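# Set the carton onto the raised block by suction

## Task

Get the carton onto the top of the raised block so that no part of it reaches beyond the blue tape outline and the face that was up at the start is still up. It must stay there unsupported by the robot: switch suction off and move the tool away before calling the scene finished.

## Robot and tools

Robot: a single six-joint arm carrying a vacuum suction cup, with no fingers. The controlled point is the cup point, the centre of the cup's rim (36 mm across) when nothing touches it. The cup opens along the cup point's own +z axis, so a downward-facing cup has its +z pointing to -z of the scene. About 4 cm behind the rim the tool body and wrist camera stick out up to roughly 9 cm sideways; keep that clear of the block and carton.

Frame: all positions and orientations are in the scene frame, in metres. Its origin is on the table surface below the arm base, +z is up, and +y lies to the left when facing along +x. Quaternions are written w first (qw, qx, qy, qz). The printed cup position may be slightly wrong, more so far from the base.

Row format (shared by both motion tools): 8 numbers, [x, y, z, qw, qx, qy, qz, suction]. The first seven form an absolute pose for the cup point, not an offset. The last value lies in -1 to 1; above 0.01 means suction on, 0.01 or less means off, and it stays as last set. Repeat the wanted quaternion in every row rather than copying a possibly drifted one from the result. A target more than 0.6 m from the last reported position along any cup-point axis is refused and nothing is sent.

execute_actions: argument actions is a list holding zero or one item. Empty list: just report the state. An action item {"rows": [...], "steps": n} gives 1 to 15 rows and up to 15 steps of 1/30 s; each row covers one step and the final row repeats to fill the count (default 15). A wait item {"steps": n} (n up to 300) sends nothing and returns when n steps have elapsed since the previous result, reply time included. Optional pictures (true/false) controls camera images. Each step the commanded pose is clipped to within 100 mm and 16 degrees of the measured pose, so a distant pose may need several calls; commands are smoothed with about 0.17 s lag.

move: target is one row (absolute pose plus suction, the suction applied at the start). The cup point follows a straight path lasting 0.5 to 10 s; if longer it is cut off at 10 s. speed is the path's top speed in m/s, 0.002 to 0.5 (default 0.25); rotation is capped at twice that value in rad/s. Optional stop_force, 13 to 80 N, ends the path once the wrist sensor feels that much extra push against the direction of travel for 2 steps; the arm then backs to its pose from 2 steps earlier and holds. Use it only with slow, non-rotating approaches, not before 0.2 s of scene time, and never when pulling away from something the cup presses on. Touching at speed can still fault. The result adds a move: line with the ending (done, contact, off_target, moving, held, fault) and limits (paced = pose was clipped; held = a check blocked some steps) plus the remaining distance to target.

wait: seconds, 0 to 10; the arm gets nothing new.

zoom_image: camera (cam_head_left, cam_head_right, cam_high, cam_low, cam_wrist) and region [x0, y0, x1, y1] in that camera's pixels, origin top-left, at most 504 by 504. All cameras are 672x504. Calibration matrices are given but may be off by a couple of degrees and millimetres; the wrist camera pose is derived from joint readings.

finished_scene: scene, the number of the scene to end (1 here).

Result lines: the state gives cup position, quaternion and velocities. Wrist force and Wrist torque are [x y z] on the cup point's axes; pressing on a surface reads as force pointing back into the arm. Expect an offset up to about 5.5 N, noise about 3.4 N, saturation near 100 N; "no reading" is harmless. suction_measured is the vacuum: near 0 means no seal, 0.83 or more means airtight, lower means leaks. part_present switches to 1 at 0.50 and back to 0 below 0.45. "pose unreachable" and HELD mark steps the clearance check altered or blocked (a mount under the base counts as arm). "Hand target" shows where the controller is heading.

Picking and placing: turn suction on and set the rim flat onto a smooth face of the carton, fully inside its edges and away from seams or holes. Under vacuum the cup shortens, so the carton hangs up to about 12 mm nearer the tool. Keep the carton the same side up during transport. To release, lower it until it sits on the block inside the tape, switch suction off, then lift at least 15 mm before treating it as free. If the cup seals to the table, turn suction off to free it.

Avoid: fast or deep contact, since the arm is stiff. Any outside force of 150 N, or joint torque at its limit (shoulder pan and lift 287, elbow 130, each wrist 46.9 N m), halts the arm for 10 s and drops the rest of the call. Holding loads heats motors: MOTOR HOT appears at 70 °C and brakes lock at 85 °C. Never let the carton or anything else fall or get pushed off the table. Loose objects may occasionally be nudged by an outside push, so check the final position before finishing. Reply time keeps the simulation running, so keep replies brief.

Each tool is called after "Emit:" by a JSON object that holds its "api" and its "payload", one argument or row to a line.

## Session

Emit:
{"api": "execute_actions", "payload": {
  "actions": []
}}

Scene clock: 0.00 s of 5000.00 s.
end_effector_position=(+0.6306, +0.0242, +0.2094) suction_measured=0.00 part_present=0 end_effector_quat_wxyz=(-0.009, -0.020, +1.000, +0.003) end_effector_velocity=(+0.001, +0.000, +0.001) end_effector_angular_velocity=(-0.000, -0.002, +0.001)
Joint positions: [-0.28  -1.556  2.145 -2.158 -1.571  2.86 ]
Joint velocities: [ 0.001 -0.    -0.001 -0.    -0.    -0.   ]
Wrist force (N, on the end effector, along its own x y z axes, offset not removed): no reading
Wrist torque (N m, same axes, about the end effector's origin, offset not removed): no reading
Hand target: +0.631, +0.024, +0.209; -0.009, -0.020, +1.000, +0.003
camera_calibration (this result's frames):
cam_wrist: T_world_to_cam=[[-0.0132828, -0.99978, -0.0162544, 0.0466216], [-0.882596, 0.00408278, 0.470114, 0.483104], [-0.469944, 0.0205905, -0.882456, 0.562002], [0, 0, 0, 1]] pos_world=[0.691114, 0.033067, 0.269585]

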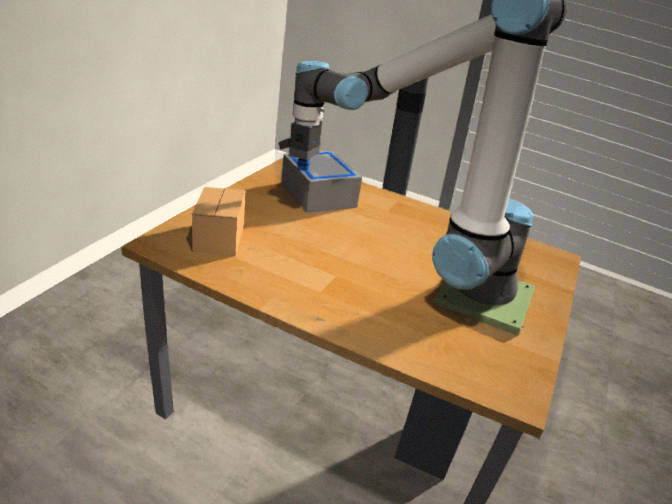

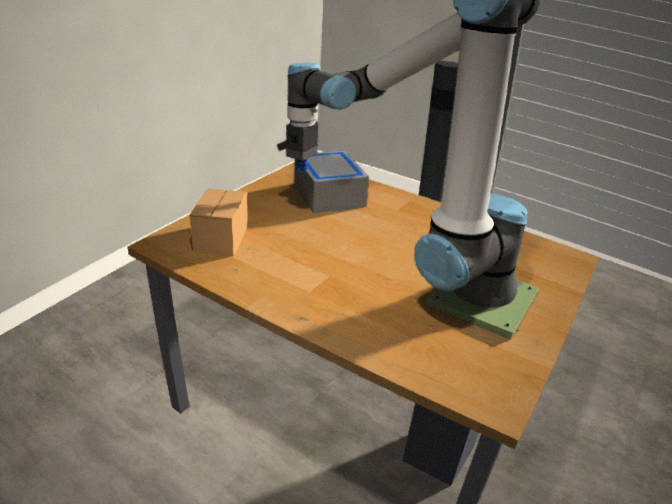

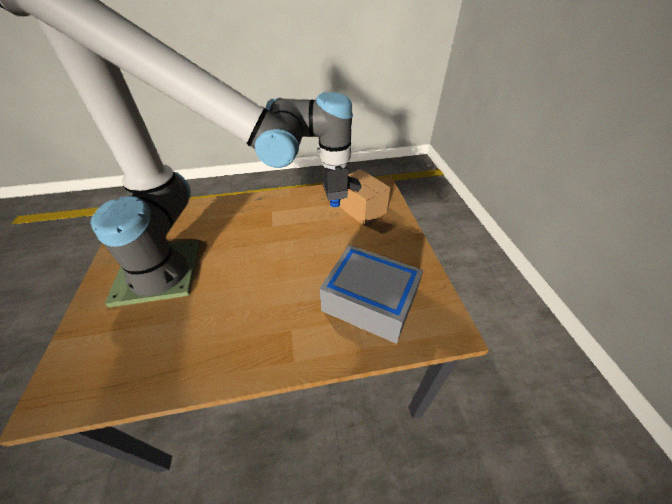

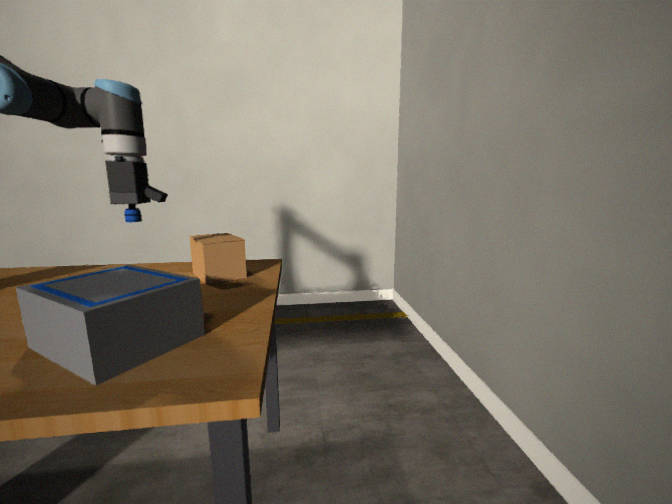

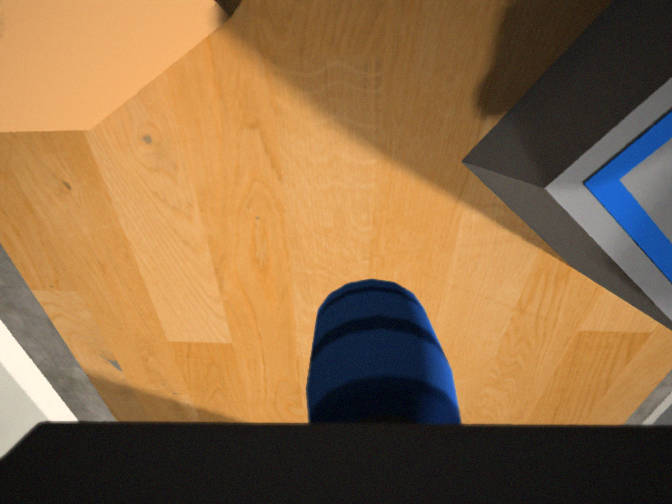

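Emit:
{"api": "move", "payload": {
  "target": [0.76, 0.0, 0.45, 0, 0, 1, 0, 0]
}}

Emit:
{"api": "zoom_image", "payload": {
  "camera": "cam_wrist",
  "region": [360, 60, 660, 360]
}}

Emit:
{"api": "zoom_image", "payload": {
  "camera": "cam_wrist",
  "region": [80, 30, 320, 270]
}}

Scene clock: 4.67 s of 5000.00 s.
end_effector_position=(+0.7604, -0.0000, +0.4497) suction_measured=0.00 part_present=0 end_effector_quat_wxyz=(-0.000, -0.000, +1.000, -0.000) end_effector_velocity=(+0.001, -0.000, +0.000) end_effector_angular_velocity=(-0.000, +0.001, -0.001)
Joint positions: [-0.269 -1.501  1.635 -1.72  -1.572  2.912]
Joint velocities: [ 0.     0.001 -0.002  0.002 -0.     0.001]
Wrist force (N, on the end effector, along its own x y z axes, offset not removed): [-2.6 -2.1 2.6]
Wrist torque (N m, same axes, about the end effector's origin, offset not removed): [-0.03 0.54 -0.03]
Hand target: +0.760, -0.000, +0.450; -0.000, -0.000, +1.000, -0.000
Off the commanded pose: 0.001 m, 0 deg.
After step 90, 0.03 s passed at rest.
move: done
camera_calibration (this result's frames):
cam_wrist: T_world_to_cam=[[-0.0536941, -0.998496, -0.0110864, 0.0564251], [-0.88967, 0.0427946, 0.454595, 0.497183], [-0.453436, 0.0342723, -0.89063, 0.826734], [0, 0, 0, 1]] pos_world=[0.820229, 0.0067294, 0.510923]

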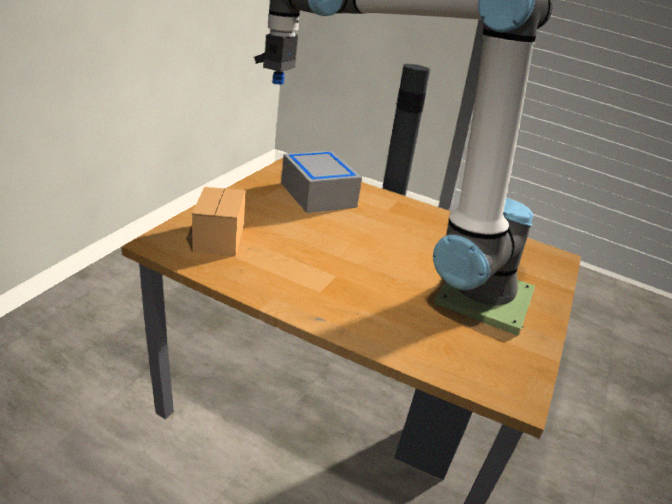

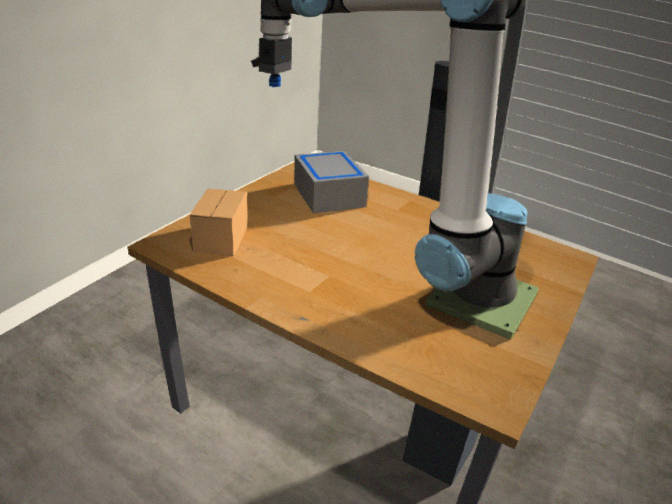

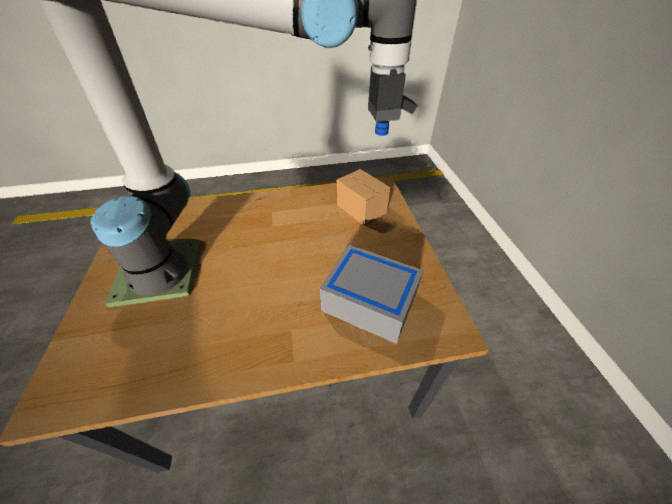

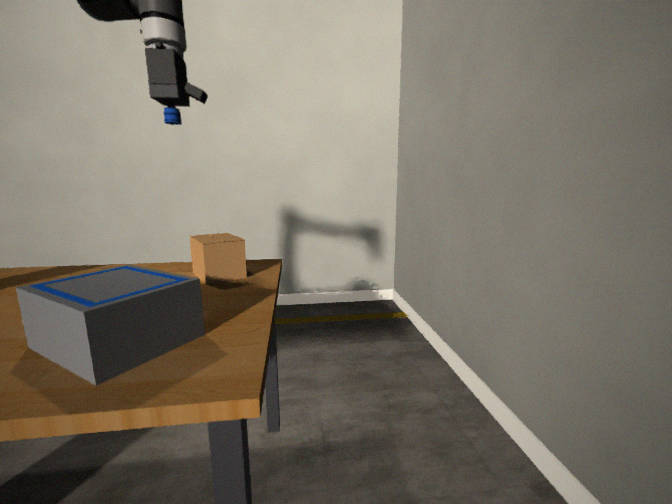

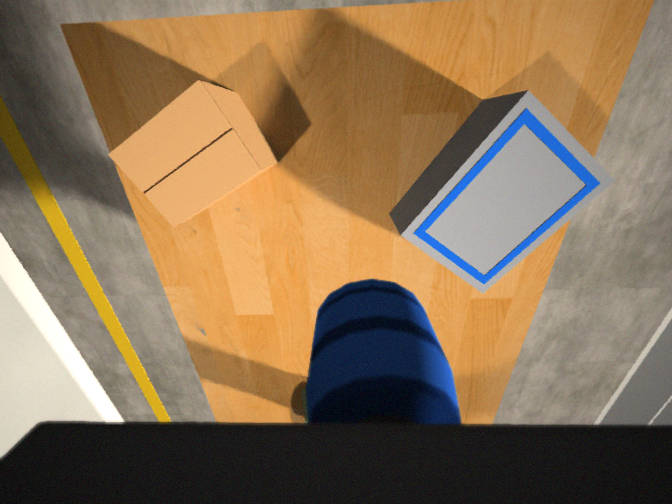

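Region (360, 60, 660, 360) of cam_wrist's 672x504 image, scaled by 1.680, with more detail than that image has.

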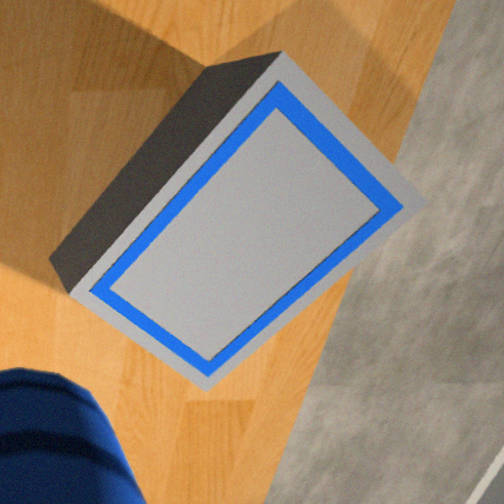

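Region (80, 30, 320, 270) of cam_wrist's 672x504 image, scaled by 2.100, with more detail than that image has.

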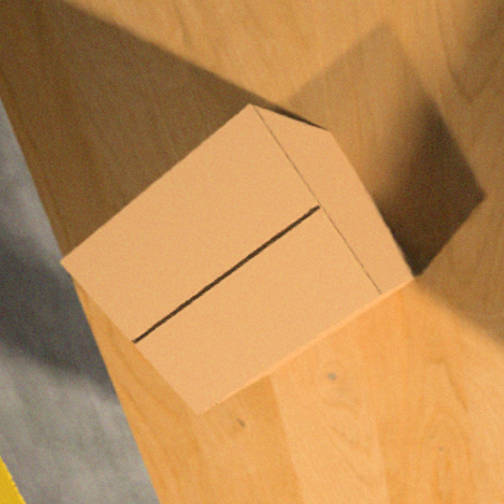

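Emit:
{"api": "move", "payload": {
  "target": [0.805, 0.244, 0.20, 0, -0.2377, 0.9713, 0, 0]
}}

Scene clock: 17.87 s of 5000.00 s.
end_effector_position=(+0.8043, +0.2438, +0.2002) suction_measured=0.00 part_present=0 end_effector_quat_wxyz=(-0.000, -0.238, +0.971, -0.000) end_effector_velocity=(+0.002, +0.000, +0.000) end_effector_angular_velocity=(-0.000, -0.002, +0.001)
Joint positions: [ 0.05  -1.23   1.766 -2.122 -1.578  2.751]
Joint velocities: [ 0.     0.002 -0.002 -0.002 -0.    -0.001]
Wrist force (N, on the end effector, along its own x y z axes, offset not removed): [-0.6 -0.8 3.7]
Wrist torque (N m, same axes, about the end effector's origin, offset not removed): [0.22 0.25 -0.01]
Hand target: +0.804, +0.244, +0.200; -0.000, -0.238, +0.971, -0.000
Off the commanded pose: 0.001 m, 0 deg.
After step 90, 8.27 s passed at rest.
move: done
camera_calibration (this result's frames):
cam_wrist: T_world_to_cam=[[0.41333, -0.910521, -0.0104873, -0.0977722], [-0.80891, -0.372443, 0.454918, 0.675436], [-0.418118, -0.179548, -0.890471, 0.639739], [0, 0, 0, 1]] pos_world=[0.854266, 0.277402, 0.261376]

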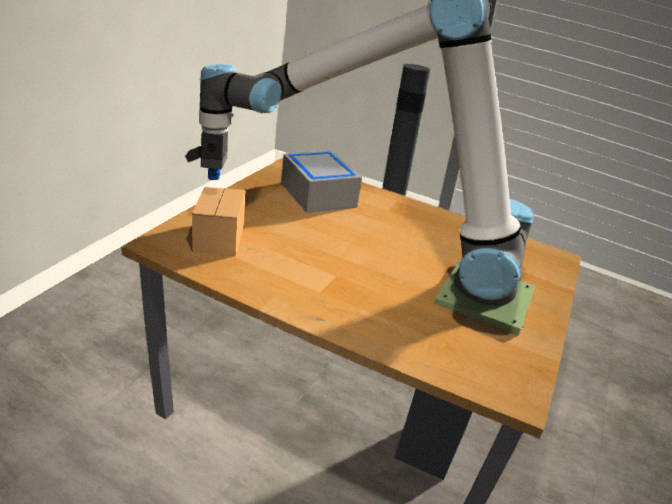

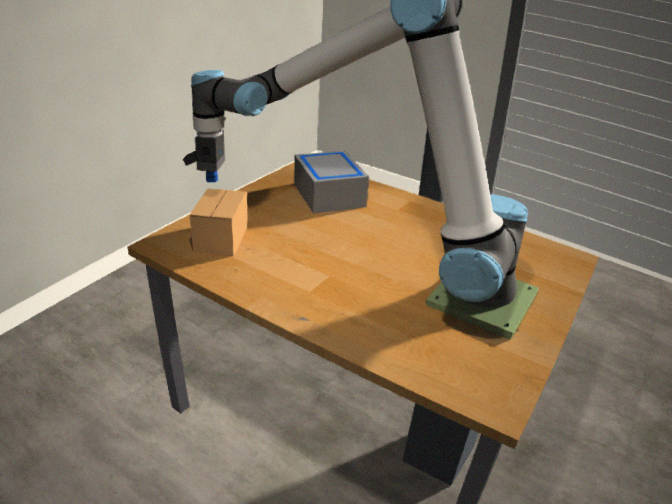

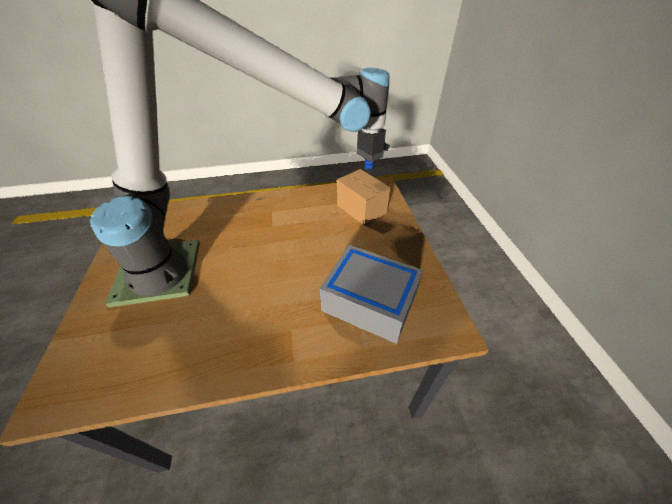

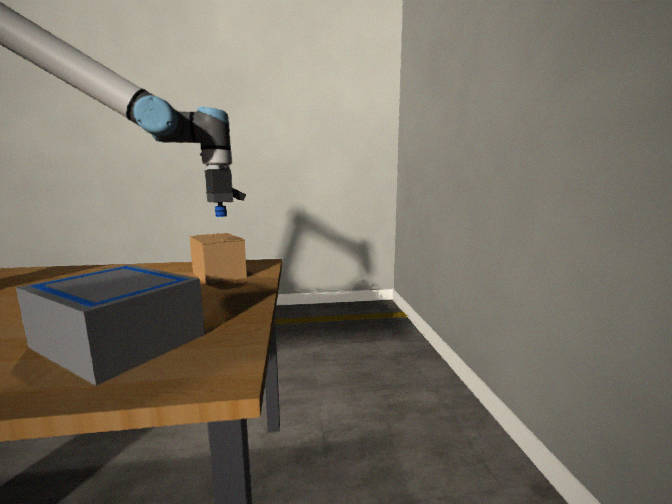

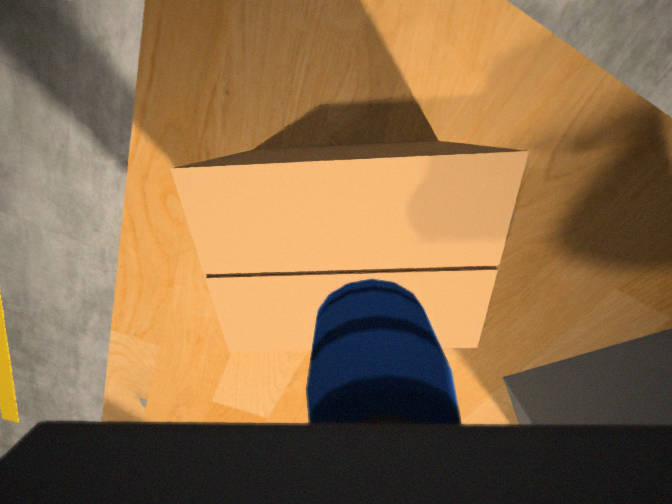

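Emit:
{"api": "move", "payload": {
  "target": [0.806, 0.246, 0.136, 0, -0.2377, 0.9713, 0, 1],
  "speed": 0.08
}}

Emit:
{"api": "move", "payload": {
  "target": [0.806, 0.246, 0.10, 0, -0.2377, 0.9713, 0, 1],
  "speed": 0.006,
  "stop_force": 13
}}

Scene clock: 23.70 s of 5000.00 s.
end_effector_position=(+0.8059, +0.2460, +0.1362) suction_measured=0.00 part_present=0 end_effector_quat_wxyz=(+0.000, -0.238, +0.971, -0.000) end_effector_velocity=(-0.001, +0.000, -0.002) end_effector_angular_velocity=(+0.001, +0.001, +0.001)
Joint positions: [ 0.052 -1.166  1.808 -2.227 -1.577  2.753]
Joint velocities: [ 0.     0.002  0.002 -0.003  0.001 -0.001]
Wrist force (N, on the end effector, along its own x y z axes, offset not removed): [0.0 -0.6 0.1]
Wrist torque (N m, same axes, about the end effector's origin, offset not removed): [0.24 0.17 -0.04]
Hand target: +0.806, +0.246, +0.136; -0.000, -0.238, +0.971, -0.000
Off the commanded pose: 0.000 m, 0 deg.
After step 90, 1.63 s passed at rest.
move: done
camera_calibration (this result's frames):
cam_wrist: T_world_to_cam=[[0.413455, -0.910457, -0.011119, -0.0970915], [-0.808894, -0.372885, 0.454585, 0.706778], [-0.418026, -0.178957, -0.890634, 0.583605], [0, 0, 0, 1]] pos_world=[0.855814, 0.27959, 0.197408]

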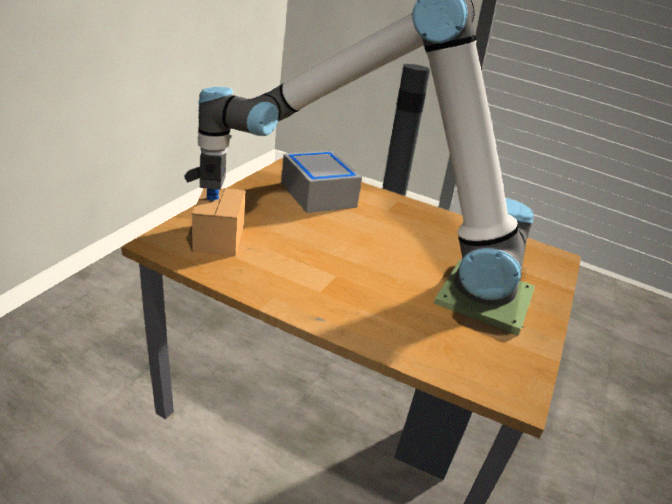

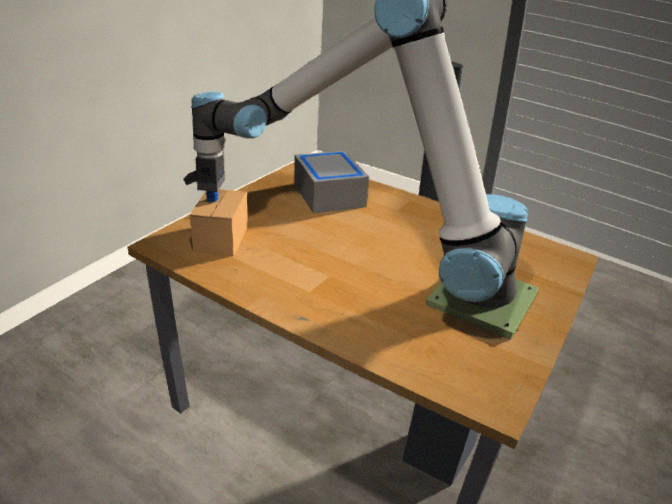

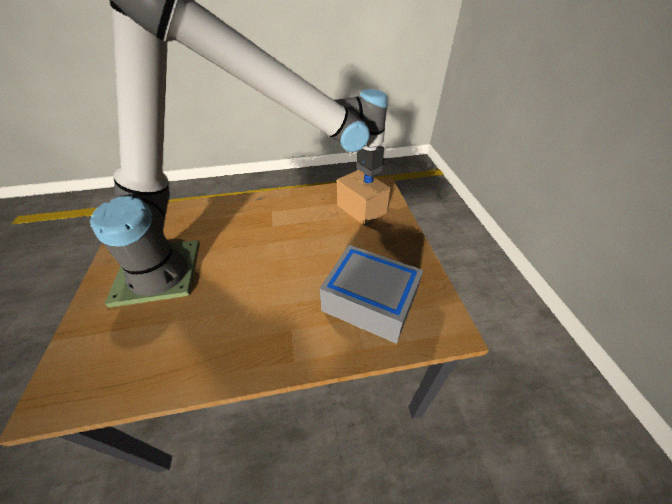

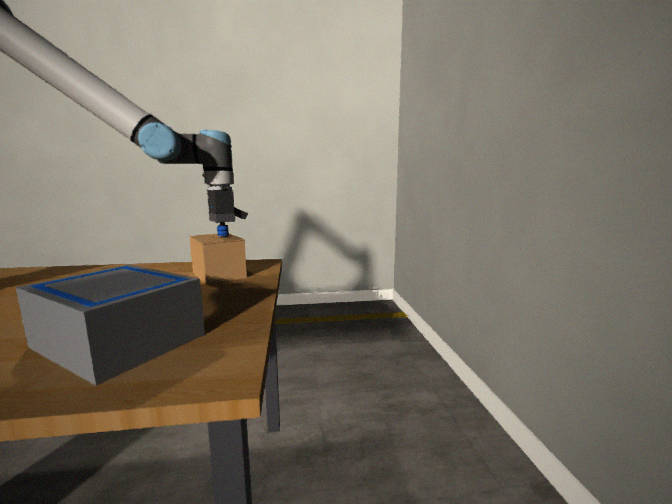

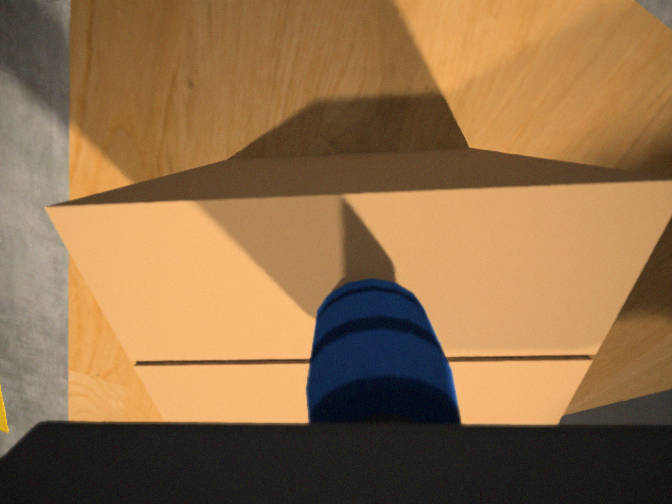

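Scene clock: 27.23 s of 5000.00 s.
end_effector_position=(+0.8059, +0.2460, +0.1171) suction_measured=0.99 part_present=1 end_effector_quat_wxyz=(+0.000, -0.238, +0.971, -0.000) end_effector_velocity=(-0.001, -0.000, +0.001) end_effector_angular_velocity=(-0.001, +0.002, +0.001)
Joint positions: [ 0.052 -1.146  1.819 -2.258 -1.577  2.752]
Joint velocities: [ 0.    -0.001  0.     0.003 -0.001 -0.001]
Wrist force (N, on the end effector, along its own x y z axes, offset not removed): [0.0 0.2 -17.3]
Wrist torque (N m, same axes, about the end effector's origin, offset not removed): [0.16 0.63 -0.01]
Hand target: +0.806, +0.246, +0.117; +0.000, -0.238, +0.971, -0.000
Off the commanded pose: 0.017 m, 0 deg.
move: contact
camera_calibration (this result's frames):
cam_wrist: T_world_to_cam=[[0.413461, -0.910454, -0.011081, -0.0973239], [-0.808939, -0.372892, 0.454499, 0.715534], [-0.417932, -0.178954, -0.890679, 0.566561], [0, 0, 0, 1]] pos_world=[0.855847, 0.279596, 0.178336]

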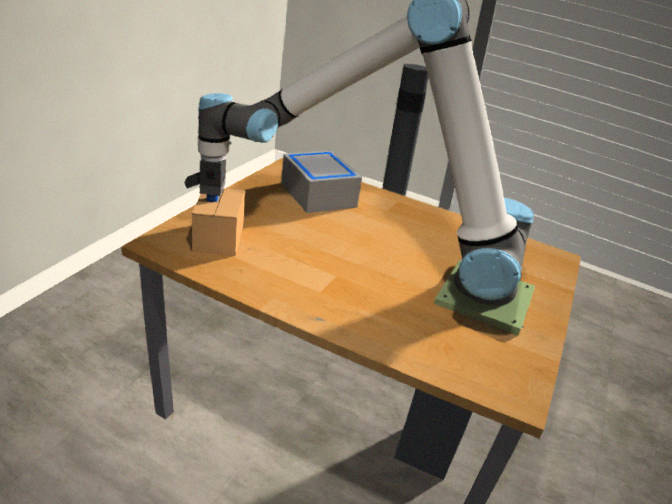

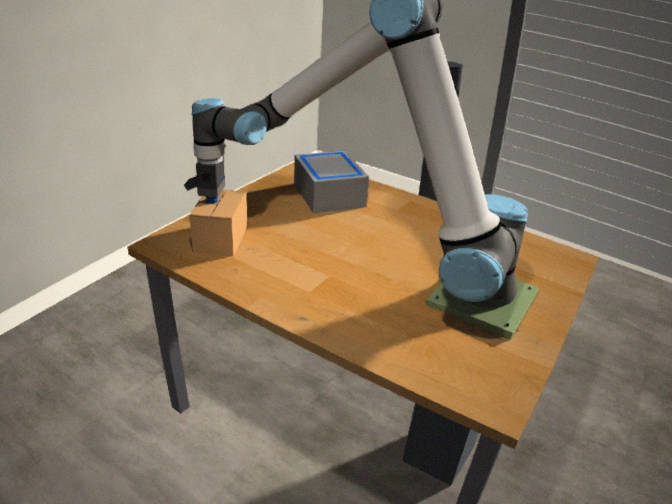

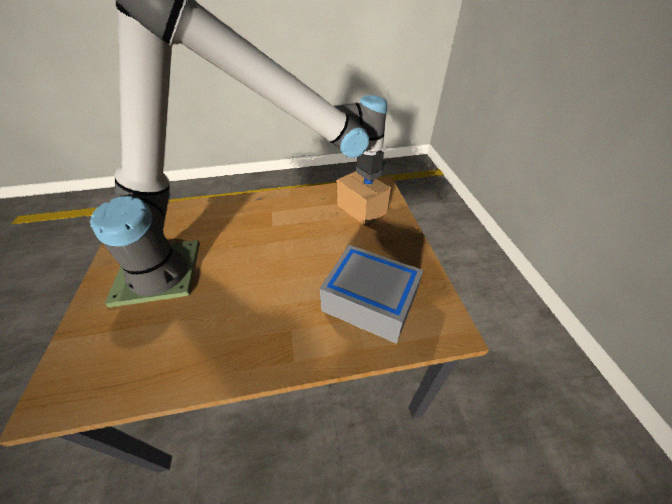

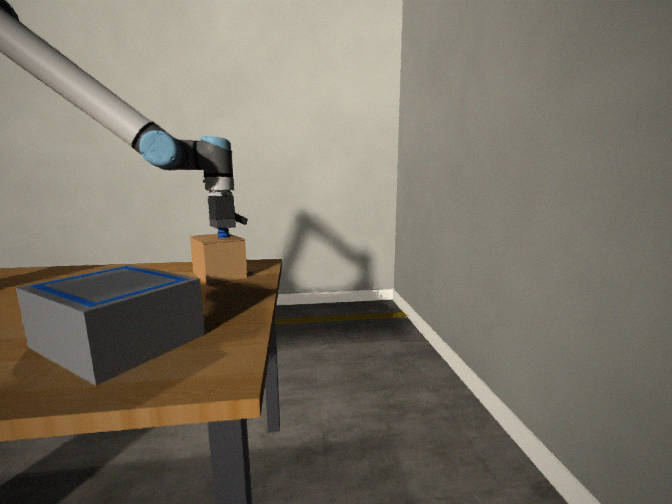

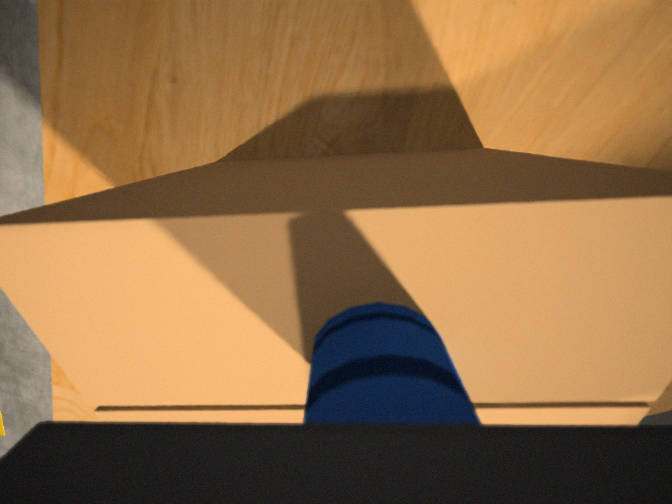

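Emit:
{"api": "move", "payload": {
  "target": [0.80, 0.22, 0.29, 0, -0.2377, 0.9713, 0, 1],
  "speed": 0.09
}}

Emit:
{"api": "move", "payload": {
  "target": [0.699, -0.224, 0.285, 0, -0.4439, 0.8961, 0, 1],
  "speed": 0.18
}}

Scene clock: 32.63 s of 5000.00 s.
end_effector_position=(+0.8003, +0.2201, +0.2898) suction_measured=0.99 part_present=1 end_effector_quat_wxyz=(+0.000, -0.238, +0.971, +0.000) end_effector_velocity=(-0.000, -0.001, +0.001) end_effector_angular_velocity=(-0.000, +0.000, -0.000)
Joint positions: [ 0.022 -1.314  1.705 -1.977 -1.576  2.722]
Joint velocities: [-0.001 -0.001 -0.001  0.002 -0.    -0.   ]
Wrist force (N, on the end effector, along its own x y z axes, offset not removed): [-2.8 -3.1 12.6]
Wrist torque (N m, same axes, about the end effector's origin, offset not removed): [-0.15 0.35 0.02]
Hand target: +0.800, +0.220, +0.290; +0.000, -0.238, +0.971, +0.000
Off the commanded pose: 0.000 m, 0 deg.
After step 90, 0.03 s passed at rest.
move: done
camera_calibration (this result's frames):
cam_wrist: T_world_to_cam=[[0.413452, -0.910457, -0.0111974, -0.116656], [-0.808884, -0.372917, 0.454577, 0.622767], [-0.418048, -0.178888, -0.890637, 0.713441], [0, 0, 0, 1]] pos_world=[0.850231, 0.253656, 0.351016]

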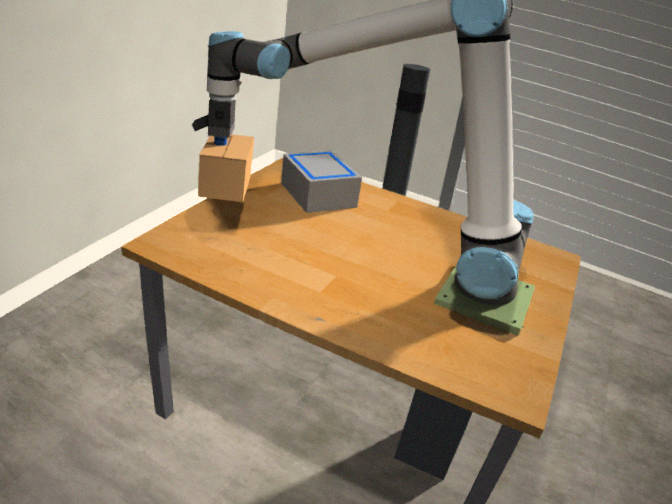

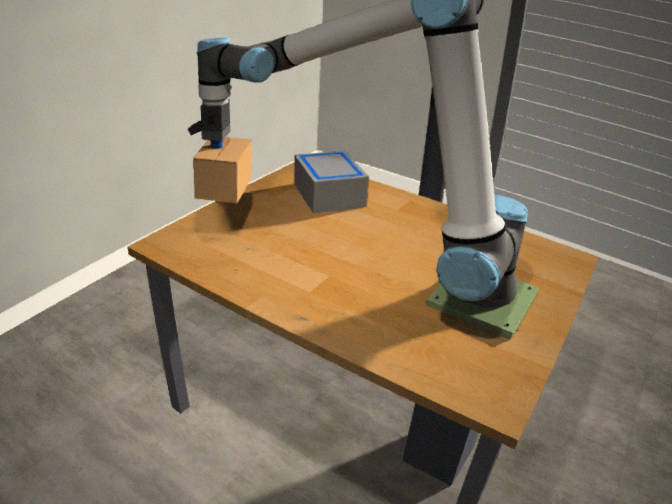

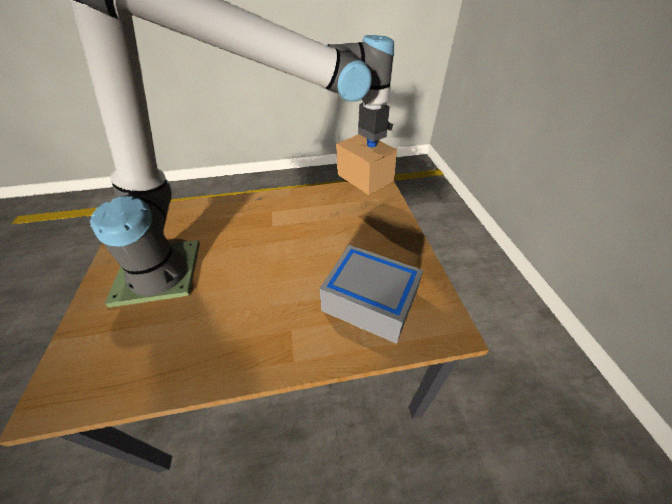

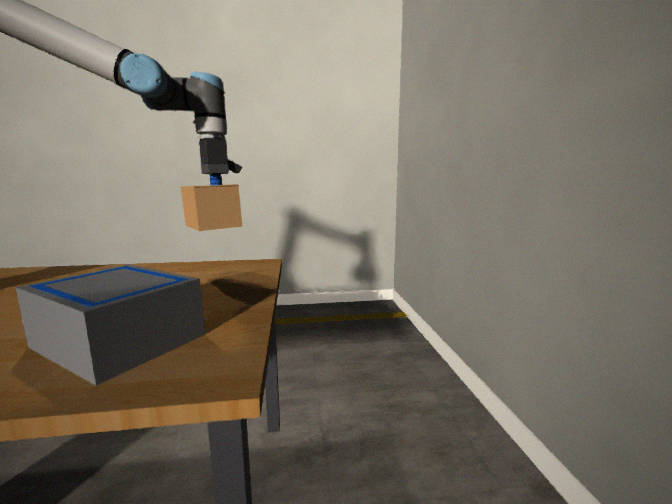

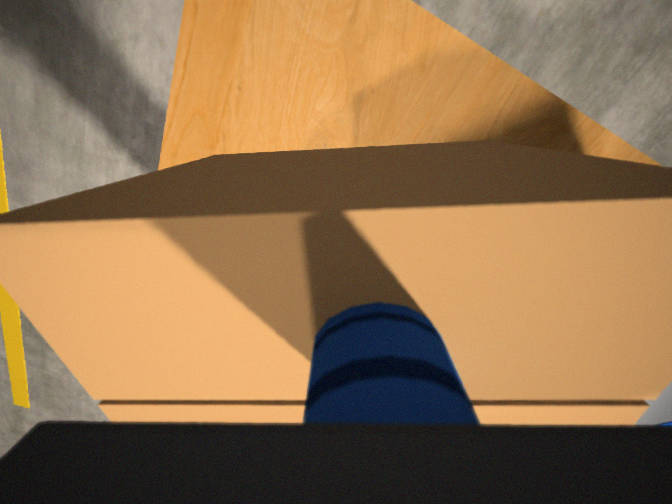

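Scene clock: 35.67 s of 5000.00 s.
end_effector_position=(+0.6994, -0.2235, +0.2851) suction_measured=0.99 part_present=1 end_effector_quat_wxyz=(+0.000, -0.444, +0.896, +0.000) end_effector_velocity=(-0.000, -0.001, +0.000) end_effector_angular_velocity=(+0.000, -0.000, +0.003)
Joint positions: [-0.591 -1.464  1.895 -2.017 -1.565  1.67 ]
Joint velocities: [-0.002  0.    -0.001  0.001  0.    -0.005]
Wrist force (N, on the end effector, along its own x y z axes, offset not removed): [-1.7 -1.8 13.4]
Wrist torque (N m, same axes, about the end effector's origin, offset not removed): [0.02 0.21 -0.03]
Hand target: +0.699, -0.224, +0.285; +0.000, -0.444, +0.896, +0.001
Off the commanded pose: 0.001 m, 0 deg.
move: done
camera_calibration (this result's frames):
cam_wrist: T_world_to_cam=[[0.761697, -0.647829, -0.0116329, -0.663601], [-0.573409, -0.682339, 0.453448, 0.144358], [-0.301694, -0.33872, -0.891207, 0.470779], [0, 0, 0, 1]] pos_world=[0.730271, -0.171936, 0.346383]

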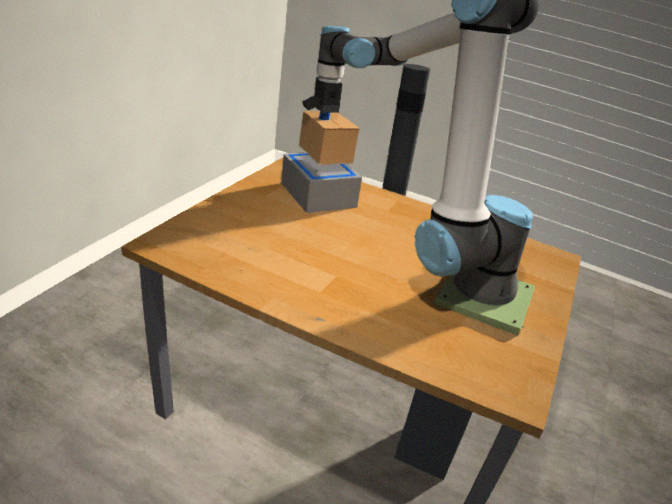

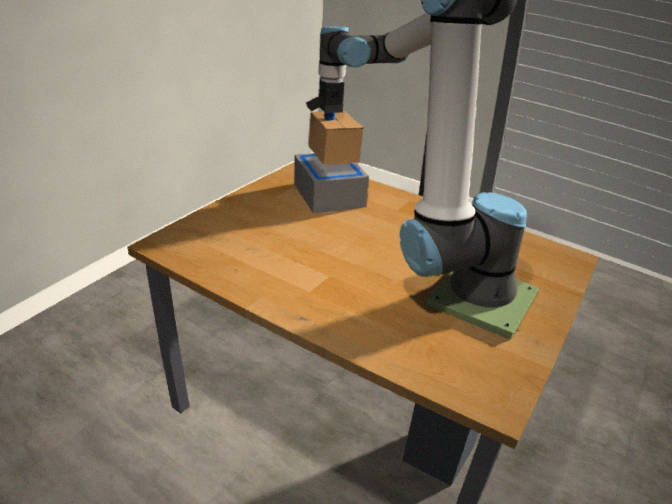

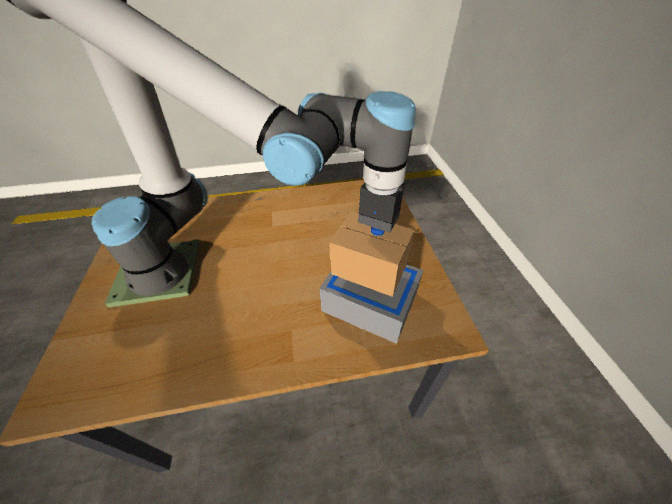

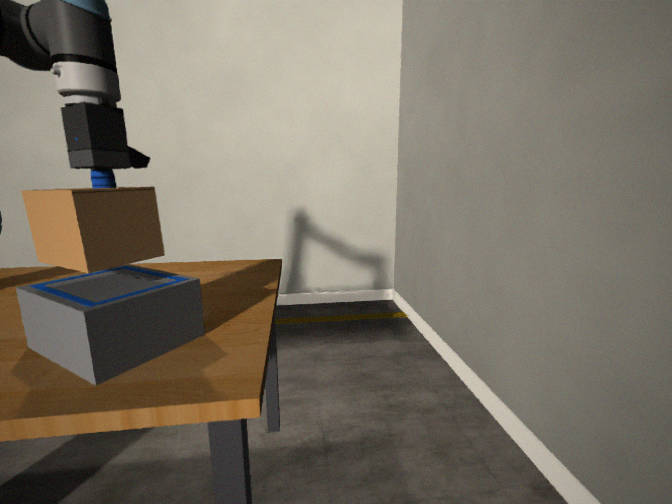

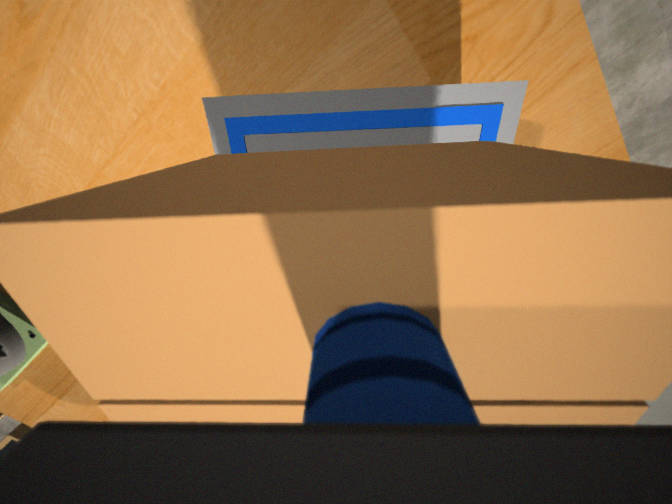

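Emit:
{"api": "move", "payload": {
  "target": [0.7115, -0.2273, 0.252, 0, -0.4439, 0.8961, 0, 1],
  "speed": 0.04
}}

Emit:
{"api": "zoom_image", "payload": {
  "camera": "cam_high",
  "region": [300, 200, 450, 350]
}}

Emit:
{"api": "zoom_image", "payload": {
  "camera": "cam_low",
  "region": [0, 170, 220, 390]
}}

Scene clock: 40.83 s of 5000.00 s.
end_effector_position=(+0.7114, -0.2273, +0.2521) suction_measured=0.99 part_present=1 end_effector_quat_wxyz=(-0.000, -0.444, +0.896, -0.000) end_effector_velocity=(+0.000, -0.001, -0.001) end_effector_angular_velocity=(-0.000, -0.001, -0.001)
Joint positions: [-0.586 -1.419  1.906 -2.074 -1.567  1.674]
Joint velocities: [-0.001  0.002  0.    -0.003  0.    -0.   ]
Wrist force (N, on the end effector, along its own x y z axes, offset not removed): [-0.8 -1.1 11.6]
Wrist torque (N m, same axes, about the end effector's origin, offset not removed): [0.22 0.09 0.08]
Hand target: +0.711, -0.227, +0.252; -0.000, -0.444, +0.896, -0.000
Off the commanded pose: 0.000 m, 0 deg.
After step 90, 0.93 s passed at rest.
move: done
camera_calibration (this result's frames):
cam_wrist: T_world_to_cam=[[0.761782, -0.647737, -0.0111253, -0.675705], [-0.573111, -0.681825, 0.454598, 0.163243], [-0.302045, -0.339928, -0.890627, 0.443584], [0, 0, 0, 1]] pos_world=[0.742279, -0.17559, 0.313341]

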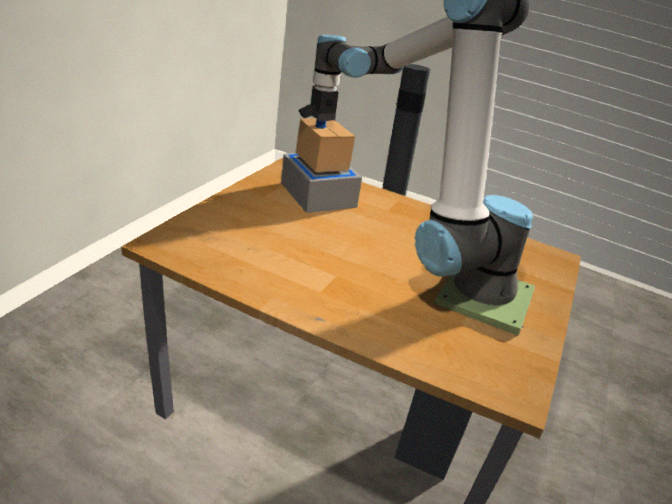

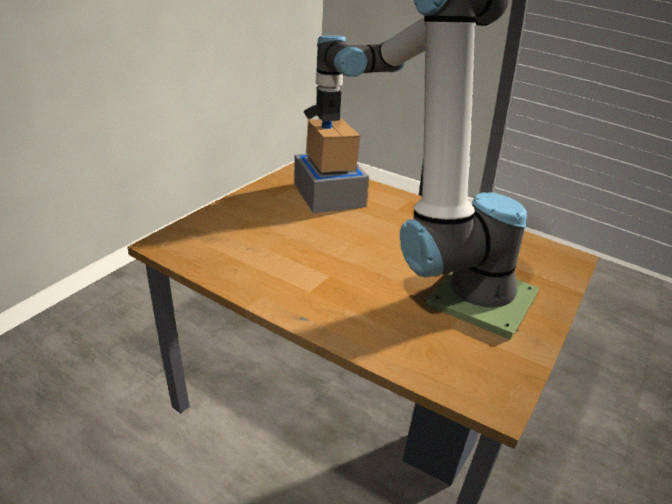

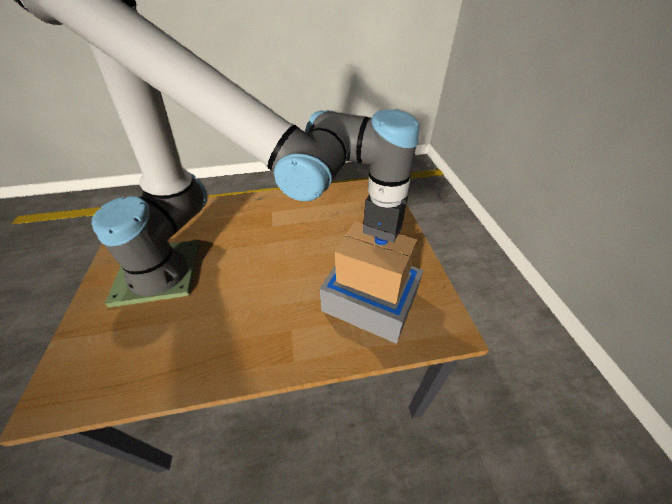

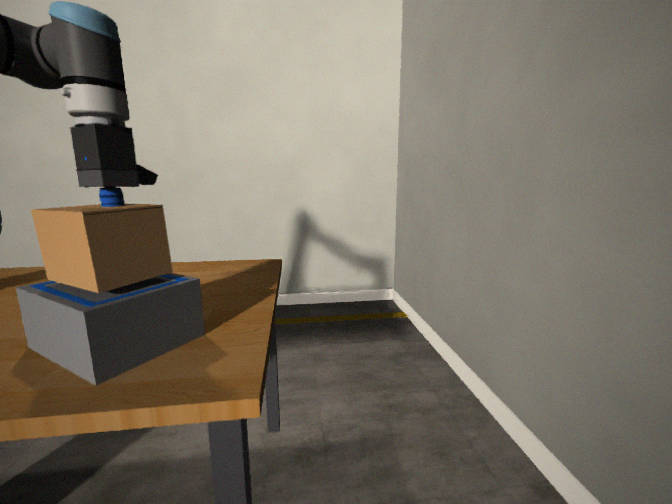

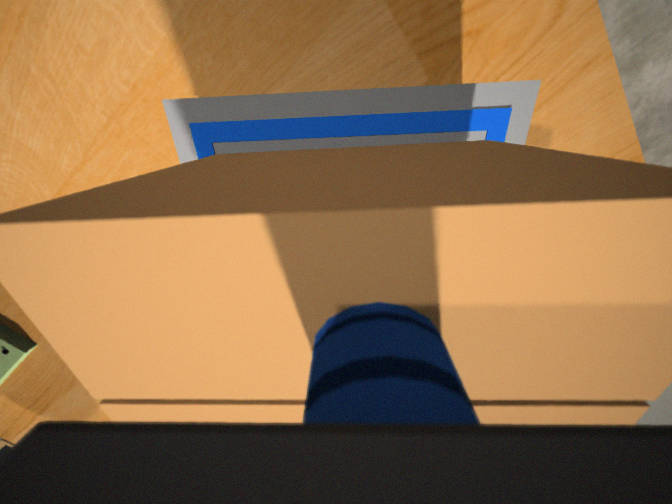

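Region (300, 200, 450, 350) of cam_high's 672x504 image, scaled by 3.360, with more detail than that image has.

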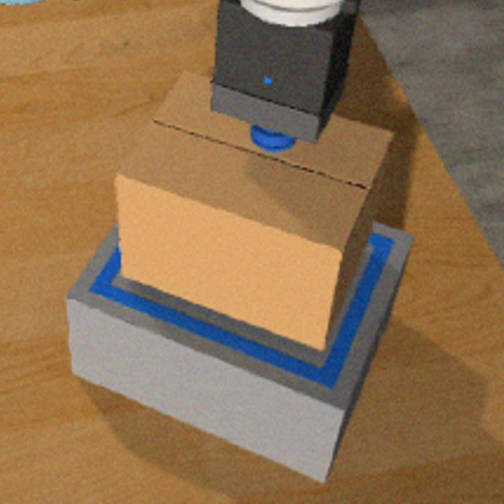

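Region (0, 170, 220, 390) of cam_low's 672x504 image, scaled by 2.291, with more detail than that image has.

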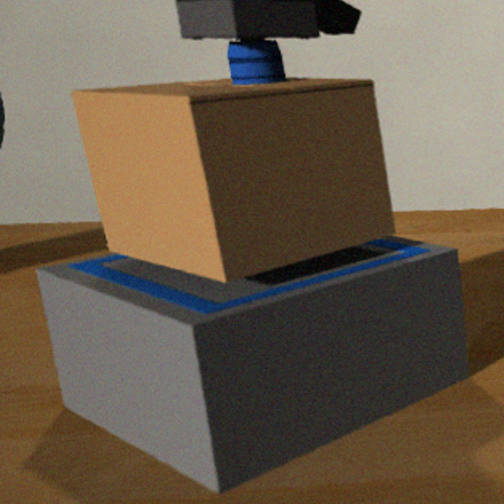

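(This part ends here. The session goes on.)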